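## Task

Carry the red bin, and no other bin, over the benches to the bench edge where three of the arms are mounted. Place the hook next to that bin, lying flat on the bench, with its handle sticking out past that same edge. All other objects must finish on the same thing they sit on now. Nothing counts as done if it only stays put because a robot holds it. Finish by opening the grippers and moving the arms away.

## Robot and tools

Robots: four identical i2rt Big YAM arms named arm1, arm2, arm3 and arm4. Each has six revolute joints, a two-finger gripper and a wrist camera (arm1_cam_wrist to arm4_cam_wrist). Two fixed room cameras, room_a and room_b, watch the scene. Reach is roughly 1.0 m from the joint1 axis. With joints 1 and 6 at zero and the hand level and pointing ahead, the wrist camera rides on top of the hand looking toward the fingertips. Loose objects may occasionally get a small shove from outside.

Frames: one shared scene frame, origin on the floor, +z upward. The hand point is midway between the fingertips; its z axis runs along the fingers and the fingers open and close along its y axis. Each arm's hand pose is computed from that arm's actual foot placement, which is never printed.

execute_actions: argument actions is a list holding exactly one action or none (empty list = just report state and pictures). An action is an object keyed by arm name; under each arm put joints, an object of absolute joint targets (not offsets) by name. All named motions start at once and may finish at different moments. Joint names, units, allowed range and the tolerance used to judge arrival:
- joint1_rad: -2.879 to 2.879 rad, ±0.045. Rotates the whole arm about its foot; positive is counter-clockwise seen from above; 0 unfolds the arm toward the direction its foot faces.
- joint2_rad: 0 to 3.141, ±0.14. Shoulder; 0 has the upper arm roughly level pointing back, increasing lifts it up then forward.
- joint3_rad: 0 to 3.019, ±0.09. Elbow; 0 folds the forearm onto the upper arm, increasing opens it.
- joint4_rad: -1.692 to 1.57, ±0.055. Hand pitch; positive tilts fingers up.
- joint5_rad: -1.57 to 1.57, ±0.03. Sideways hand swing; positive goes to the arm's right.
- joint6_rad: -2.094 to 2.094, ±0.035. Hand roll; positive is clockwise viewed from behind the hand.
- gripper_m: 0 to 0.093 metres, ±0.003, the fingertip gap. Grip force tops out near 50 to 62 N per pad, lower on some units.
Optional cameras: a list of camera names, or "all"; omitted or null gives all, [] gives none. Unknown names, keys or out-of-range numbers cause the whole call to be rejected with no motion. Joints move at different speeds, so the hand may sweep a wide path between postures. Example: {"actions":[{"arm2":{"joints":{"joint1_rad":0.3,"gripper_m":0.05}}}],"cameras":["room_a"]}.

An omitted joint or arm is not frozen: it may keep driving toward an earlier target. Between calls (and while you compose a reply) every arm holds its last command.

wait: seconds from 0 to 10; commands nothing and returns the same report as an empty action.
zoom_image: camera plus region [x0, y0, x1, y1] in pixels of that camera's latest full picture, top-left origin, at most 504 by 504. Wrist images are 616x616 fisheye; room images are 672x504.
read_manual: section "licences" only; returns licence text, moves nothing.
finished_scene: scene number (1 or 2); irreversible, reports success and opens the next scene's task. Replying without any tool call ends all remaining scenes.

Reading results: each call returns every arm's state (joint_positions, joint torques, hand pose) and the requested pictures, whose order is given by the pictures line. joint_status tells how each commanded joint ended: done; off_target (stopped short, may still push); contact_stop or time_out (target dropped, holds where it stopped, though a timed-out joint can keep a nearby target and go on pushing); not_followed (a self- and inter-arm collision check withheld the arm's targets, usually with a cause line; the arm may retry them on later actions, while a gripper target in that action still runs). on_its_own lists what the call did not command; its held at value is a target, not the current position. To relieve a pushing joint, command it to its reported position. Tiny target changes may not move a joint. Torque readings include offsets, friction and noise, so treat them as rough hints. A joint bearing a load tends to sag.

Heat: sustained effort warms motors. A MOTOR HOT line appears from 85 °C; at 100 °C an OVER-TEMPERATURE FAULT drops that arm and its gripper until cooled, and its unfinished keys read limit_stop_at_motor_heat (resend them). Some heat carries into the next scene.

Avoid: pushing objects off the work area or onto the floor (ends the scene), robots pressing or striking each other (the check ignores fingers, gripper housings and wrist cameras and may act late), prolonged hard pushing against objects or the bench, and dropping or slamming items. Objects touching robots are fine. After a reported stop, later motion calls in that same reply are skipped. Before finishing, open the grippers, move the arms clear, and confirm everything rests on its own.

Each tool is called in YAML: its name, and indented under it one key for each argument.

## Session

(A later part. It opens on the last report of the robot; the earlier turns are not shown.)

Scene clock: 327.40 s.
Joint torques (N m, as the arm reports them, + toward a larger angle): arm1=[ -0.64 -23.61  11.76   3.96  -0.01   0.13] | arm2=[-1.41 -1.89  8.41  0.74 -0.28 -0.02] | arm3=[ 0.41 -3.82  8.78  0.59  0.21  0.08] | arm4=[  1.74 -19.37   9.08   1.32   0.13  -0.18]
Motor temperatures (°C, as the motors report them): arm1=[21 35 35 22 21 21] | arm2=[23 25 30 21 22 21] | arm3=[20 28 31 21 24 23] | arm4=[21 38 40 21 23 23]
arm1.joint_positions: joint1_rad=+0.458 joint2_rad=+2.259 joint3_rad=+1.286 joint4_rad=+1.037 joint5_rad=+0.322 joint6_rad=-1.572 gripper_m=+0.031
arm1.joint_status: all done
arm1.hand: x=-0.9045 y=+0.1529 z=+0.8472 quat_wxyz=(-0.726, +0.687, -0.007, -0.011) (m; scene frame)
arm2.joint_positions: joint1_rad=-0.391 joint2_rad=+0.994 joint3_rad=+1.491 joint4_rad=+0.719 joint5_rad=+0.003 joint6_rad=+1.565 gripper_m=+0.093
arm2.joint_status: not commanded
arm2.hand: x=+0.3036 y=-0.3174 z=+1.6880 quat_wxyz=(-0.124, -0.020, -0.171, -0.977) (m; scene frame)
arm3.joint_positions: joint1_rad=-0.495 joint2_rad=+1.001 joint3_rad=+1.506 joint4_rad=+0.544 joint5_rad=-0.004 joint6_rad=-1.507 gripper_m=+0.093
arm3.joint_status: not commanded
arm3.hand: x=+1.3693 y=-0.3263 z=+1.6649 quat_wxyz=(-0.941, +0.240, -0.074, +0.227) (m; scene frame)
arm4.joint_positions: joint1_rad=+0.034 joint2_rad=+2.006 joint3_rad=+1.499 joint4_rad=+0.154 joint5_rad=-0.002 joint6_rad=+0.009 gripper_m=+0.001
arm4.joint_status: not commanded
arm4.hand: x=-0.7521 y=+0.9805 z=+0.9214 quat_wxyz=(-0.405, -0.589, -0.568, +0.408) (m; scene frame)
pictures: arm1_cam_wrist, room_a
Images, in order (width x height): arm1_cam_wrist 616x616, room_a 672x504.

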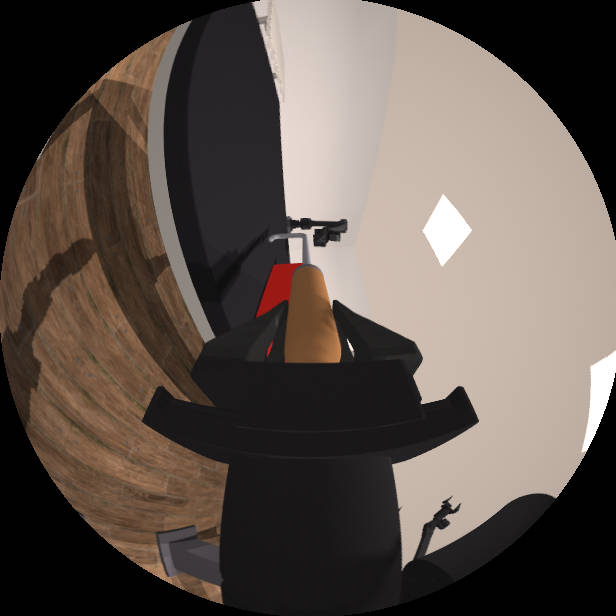

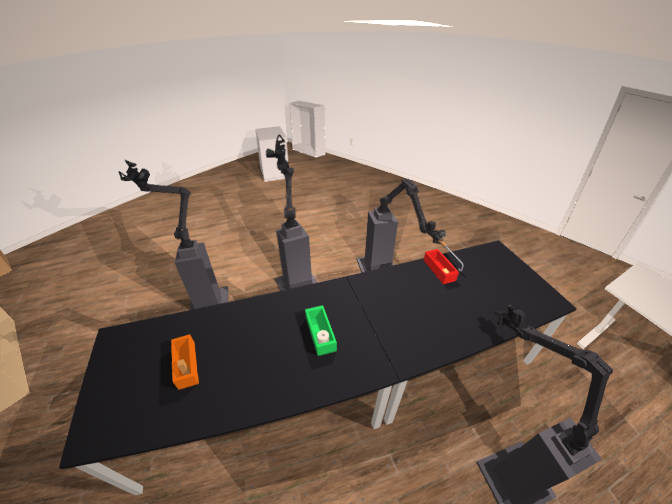

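execute_actions:
  actions:
    - {"arm1":{"joints":{"joint2_rad":2.27,"joint6_rad":-0.6}}}
  cameras: []

execute_actions:
  actions:
    - {"arm1":{"joints":{"joint2_rad":2.33,"joint6_rad":0.01}}}
  cameras: ["arm1_cam_wrist"]

Scene clock: 333.13 s.
Joint torques (N m, as the arm reports them, + toward a larger angle): arm1=[ -0.7  -19.61  11.68   4.11  -0.01   0.28] | arm2=[-1.48 -1.8   8.43  0.67 -0.27 -0.04] | arm3=[ 0.43 -3.89  8.78  0.61  0.2   0.11] | arm4=[  1.73 -19.38   9.07   1.33   0.13  -0.18]
Motor temperatures (°C, as the motors report them): arm1=[21 36 36 22 21 21] | arm2=[23 25 30 21 22 21] | arm3=[20 28 31 21 24 23] | arm4=[21 38 40 21 23 23]
arm1.joint_positions: joint1_rad=+0.458 joint2_rad=+2.272 joint3_rad=+1.286 joint4_rad=+1.037 joint5_rad=+0.322 joint6_rad=-0.609 gripper_m=+0.031
arm1.joint_status: all done
arm1.hand: x=-0.9043 y=+0.1521 z=+0.8373 quat_wxyz=(-0.635, +0.611, -0.325, -0.343) (m; scene frame)
arm2.joint_positions: joint1_rad=-0.391 joint2_rad=+0.994 joint3_rad=+1.491 joint4_rad=+0.719 joint5_rad=+0.003 joint6_rad=+1.565 gripper_m=+0.093
arm2.joint_status: not commanded
arm2.hand: x=+0.3036 y=-0.3174 z=+1.6880 quat_wxyz=(-0.124, -0.020, -0.171, -0.977) (m; scene frame)
arm3.joint_positions: joint1_rad=-0.495 joint2_rad=+1.001 joint3_rad=+1.506 joint4_rad=+0.544 joint5_rad=-0.004 joint6_rad=-1.507 gripper_m=+0.093
arm3.joint_status: not commanded
arm3.hand: x=+1.3693 y=-0.3263 z=+1.6649 quat_wxyz=(-0.941, +0.240, -0.074, +0.227) (m; scene frame)
arm4.joint_positions: joint1_rad=+0.034 joint2_rad=+2.006 joint3_rad=+1.499 joint4_rad=+0.154 joint5_rad=-0.002 joint6_rad=+0.009 gripper_m=+0.001
arm4.joint_status: not commanded
arm4.hand: x=-0.7521 y=+0.9805 z=+0.9214 quat_wxyz=(-0.405, -0.589, -0.568, +0.408) (m; scene frame)
pictures: none
No camera images: the call's "cameras" was empty. Leave "cameras" out to get every camera's image.

Scene clock: 334.70 s.
Joint torques (N m, as the arm reports them, + toward a larger angle): arm1=[ -0.7  -18.81  11.23   3.69  -0.01   0.26] | arm2=[-1.23 -2.18  8.47  0.74 -0.27  0.02] | arm3=[ 0.49 -3.58  8.84  0.52  0.2   0.1 ] | arm4=[  1.72 -19.39   9.07   1.32   0.13  -0.18]
Motor temperatures (°C, as the motors report them): arm1=[21 36 36 22 21 21] | arm2=[23 25 30 21 22 21] | arm3=[20 28 31 21 24 23] | arm4=[21 38 40 21 23 23]
arm1.joint_positions: joint1_rad=+0.458 joint2_rad=+2.321 joint3_rad=+1.287 joint4_rad=+1.046 joint5_rad=+0.322 joint6_rad=-0.005 gripper_m=+0.031
arm1.joint_status: all done
arm1.hand: x=-0.9033 y=+0.1485 z=+0.8037 quat_wxyz=(-0.499, +0.498, -0.499, -0.504) (m; scene frame)
arm2.joint_positions: joint1_rad=-0.391 joint2_rad=+0.994 joint3_rad=+1.491 joint4_rad=+0.719 joint5_rad=+0.003 joint6_rad=+1.565 gripper_m=+0.093
arm2.joint_status: not commanded
arm2.hand: x=+0.3036 y=-0.3174 z=+1.6880 quat_wxyz=(-0.124, -0.020, -0.171, -0.977) (m; scene frame)
arm3.joint_positions: joint1_rad=-0.495 joint2_rad=+1.001 joint3_rad=+1.506 joint4_rad=+0.544 joint5_rad=-0.004 joint6_rad=-1.507 gripper_m=+0.093
arm3.joint_status: not commanded
arm3.hand: x=+1.3693 y=-0.3263 z=+1.6649 quat_wxyz=(-0.941, +0.240, -0.074, +0.227) (m; scene frame)
arm4.joint_positions: joint1_rad=+0.034 joint2_rad=+2.006 joint3_rad=+1.499 joint4_rad=+0.154 joint5_rad=-0.002 joint6_rad=+0.009 gripper_m=+0.001
arm4.joint_status: not commanded
arm4.hand: x=-0.7521 y=+0.9805 z=+0.9214 quat_wxyz=(-0.405, -0.589, -0.568, +0.408) (m; scene frame)
pictures: arm1_cam_wrist
Images, in order (width x height): arm1_cam_wrist 616x616.

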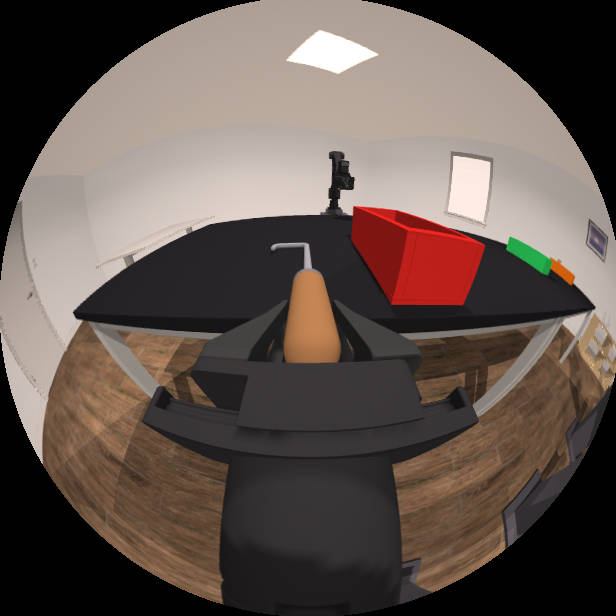

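execute_actions:
  actions:
    - {"arm1":{"joints":{"joint2_rad":2.36}}}
  cameras: []

execute_actions:
  actions:
    - {"arm1":{"joints":{"gripper_m":0.093}}}
  cameras: []

execute_actions:
  actions:
    - {"arm1":{"joints":{"joint2_rad":1.3,"joint3_rad":1.0}},"arm4":{"joints":{"joint2_rad":1.2}}}
  cameras: ["room_b"]

zoom_image:
  camera: "room_b"
  region: [200,210,340,310]

Scene clock: 342.47 s.
Joint torques (N m, as the arm reports them, + toward a larger angle): arm1=[ -0.71 -18.03  10.91   3.67   0.03   0.21] | arm2=[-1.83 -1.95  8.31  0.71 -0.32 -0.01] | arm3=[ 0.46 -3.71  8.84  0.59  0.23  0.1 ] | arm4=[  1.71 -19.37   9.07   1.32   0.13  -0.17]
Motor temperatures (°C, as the motors report them): arm1=[21 36 36 22 21 21] | arm2=[23 25 30 21 22 21] | arm3=[20 28 31 21 24 23] | arm4=[21 38 40 21 23 23]
arm1.joint_positions: joint1_rad=+0.458 joint2_rad=+2.342 joint3_rad=+1.289 joint4_rad=+1.046 joint5_rad=+0.321 joint6_rad=+0.000 gripper_m=+0.031
arm1.joint_status: all done
arm1.hand: x=-0.9032 y=+0.1470 z=+0.7893 quat_wxyz=(-0.494, +0.504, -0.502, -0.500) (m; scene frame)
arm2.joint_positions: joint1_rad=-0.391 joint2_rad=+0.994 joint3_rad=+1.491 joint4_rad=+0.719 joint5_rad=+0.003 joint6_rad=+1.565 gripper_m=+0.093
arm2.joint_status: not commanded
arm2.hand: x=+0.3036 y=-0.3174 z=+1.6880 quat_wxyz=(-0.124, -0.020, -0.171, -0.977) (m; scene frame)
arm3.joint_positions: joint1_rad=-0.495 joint2_rad=+1.001 joint3_rad=+1.506 joint4_rad=+0.544 joint5_rad=-0.004 joint6_rad=-1.507 gripper_m=+0.093
arm3.joint_status: not commanded
arm3.hand: x=+1.3693 y=-0.3263 z=+1.6649 quat_wxyz=(-0.941, +0.240, -0.074, +0.227) (m; scene frame)
arm4.joint_positions: joint1_rad=+0.034 joint2_rad=+2.006 joint3_rad=+1.499 joint4_rad=+0.154 joint5_rad=-0.002 joint6_rad=+0.009 gripper_m=+0.001
arm4.joint_status: not commanded
arm4.hand: x=-0.7521 y=+0.9805 z=+0.9214 quat_wxyz=(-0.405, -0.589, -0.568, +0.408) (m; scene frame)
pictures: none
No camera images: the call's "cameras" was empty. Leave "cameras" out to get every camera's image.

Scene clock: 343.17 s.
Joint torques (N m, as the arm reports them, + toward a larger angle): arm1=[ -0.65 -18.36  10.43   3.7    0.03   0.23] | arm2=[-1.28 -2.55  8.46  0.82 -0.31 -0.01] | arm3=[ 0.4  -3.71  8.81  0.56  0.21  0.11] | arm4=[  1.71 -19.37   9.06   1.32   0.13  -0.18]
Motor temperatures (°C, as the motors report them): arm1=[21 36 36 22 21 21] | arm2=[23 25 30 21 22 21] | arm3=[20 28 31 21 24 23] | arm4=[21 38 40 21 23 23]
arm1.joint_positions: joint1_rad=+0.458 joint2_rad=+2.342 joint3_rad=+1.295 joint4_rad=+1.046 joint5_rad=+0.321 joint6_rad=+0.000 gripper_m=+0.093
arm1.joint_status: all done
arm1.hand: x=-0.9038 y=+0.1489 z=+0.7919 quat_wxyz=(-0.495, +0.502, -0.501, -0.502) (m; scene frame)
arm2.joint_positions: joint1_rad=-0.391 joint2_rad=+0.994 joint3_rad=+1.491 joint4_rad=+0.719 joint5_rad=+0.003 joint6_rad=+1.565 gripper_m=+0.093
arm2.joint_status: not commanded
arm2.hand: x=+0.3036 y=-0.3174 z=+1.6880 quat_wxyz=(-0.124, -0.020, -0.171, -0.977) (m; scene frame)
arm3.joint_positions: joint1_rad=-0.495 joint2_rad=+1.001 joint3_rad=+1.506 joint4_rad=+0.544 joint5_rad=-0.004 joint6_rad=-1.507 gripper_m=+0.093
arm3.joint_status: not commanded
arm3.hand: x=+1.3693 y=-0.3263 z=+1.6649 quat_wxyz=(-0.941, +0.240, -0.074, +0.227) (m; scene frame)
arm4.joint_positions: joint1_rad=+0.034 joint2_rad=+2.006 joint3_rad=+1.499 joint4_rad=+0.154 joint5_rad=-0.002 joint6_rad=+0.009 gripper_m=+0.001
arm4.joint_status: not commanded
arm4.hand: x=-0.7521 y=+0.9805 z=+0.9214 quat_wxyz=(-0.405, -0.589, -0.568, +0.408) (m; scene frame)
pictures: none
No camera images: the call's "cameras" was empty. Leave "cameras" out to get every camera's image.

Scene clock: 344.97 s.
Joint torques (N m, as the arm reports them, + toward a larger angle): arm1=[-0.8  -8.04 10.1   2.03 -0.13  0.2 ] | arm2=[-1.07 -2.05  8.52  0.73 -0.29  0.02] | arm3=[ 0.41 -3.74  8.85  0.6   0.2   0.09] | arm4=[ 1.67 -8.94  9.46  1.    0.12 -0.18]
Motor temperatures (°C, as the motors report them): arm1=[21 36 36 22 21 21] | arm2=[23 25 30 21 22 21] | arm3=[20 28 31 21 24 23] | arm4=[21 38 40 21 23 23]
arm1.joint_positions: joint1_rad=+0.458 joint2_rad=+1.282 joint3_rad=+1.005 joint4_rad=+1.065 joint5_rad=+0.321 joint6_rad=+0.000 gripper_m=+0.093
arm1.joint_status: all done
arm1.hand: x=-0.8201 y=-0.0831 z=+1.3449 quat_wxyz=(-0.579, +0.220, -0.344, -0.706) (m; scene frame)
arm2.joint_positions: joint1_rad=-0.391 joint2_rad=+0.994 joint3_rad=+1.491 joint4_rad=+0.719 joint5_rad=+0.003 joint6_rad=+1.565 gripper_m=+0.093
arm2.joint_status: not commanded
arm2.hand: x=+0.3036 y=-0.3174 z=+1.6880 quat_wxyz=(-0.124, -0.020, -0.171, -0.977) (m; scene frame)
arm3.joint_positions: joint1_rad=-0.495 joint2_rad=+1.001 joint3_rad=+1.506 joint4_rad=+0.544 joint5_rad=-0.004 joint6_rad=-1.507 gripper_m=+0.093
arm3.joint_status: not commanded
arm3.hand: x=+1.3693 y=-0.3263 z=+1.6649 quat_wxyz=(-0.941, +0.240, -0.074, +0.227) (m; scene frame)
arm4.joint_positions: joint1_rad=+0.034 joint2_rad=+1.206 joint3_rad=+1.499 joint4_rad=+0.154 joint5_rad=-0.002 joint6_rad=+0.009 gripper_m=+0.001
arm4.joint_status: all done
arm4.hand: x=-0.7469 y=+1.2541 z=+1.4703 quat_wxyz=(-0.596, -0.381, -0.368, +0.604) (m; scene frame)
pictures: room_b
Images, in order (width x height): room_b 672x504.

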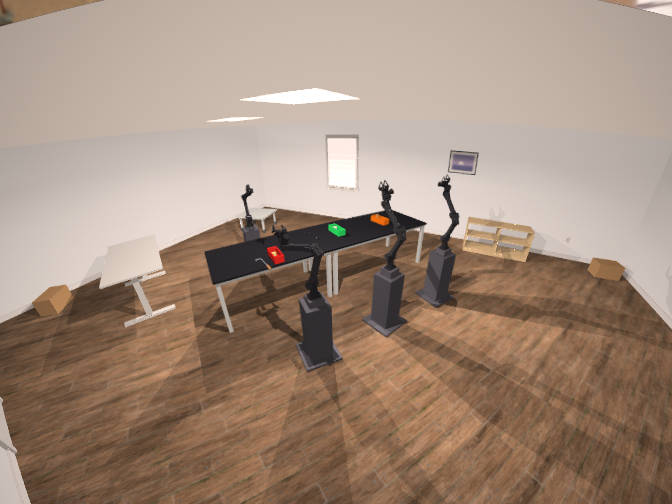

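Region (200, 210, 340, 310) of room_b's 672x504 image, scaled by 3.600, with more detail than that image has; it fills the top 360 rows of this view, and the rest is white.

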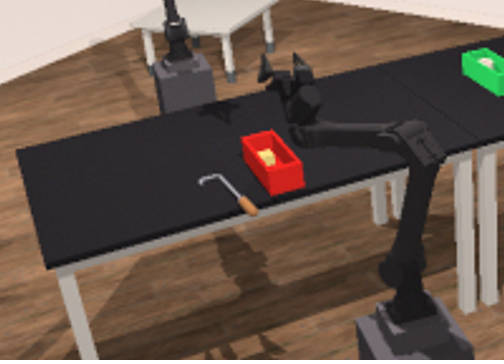

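finished_scene:
  scene: 1

The scene is finished: the task was done.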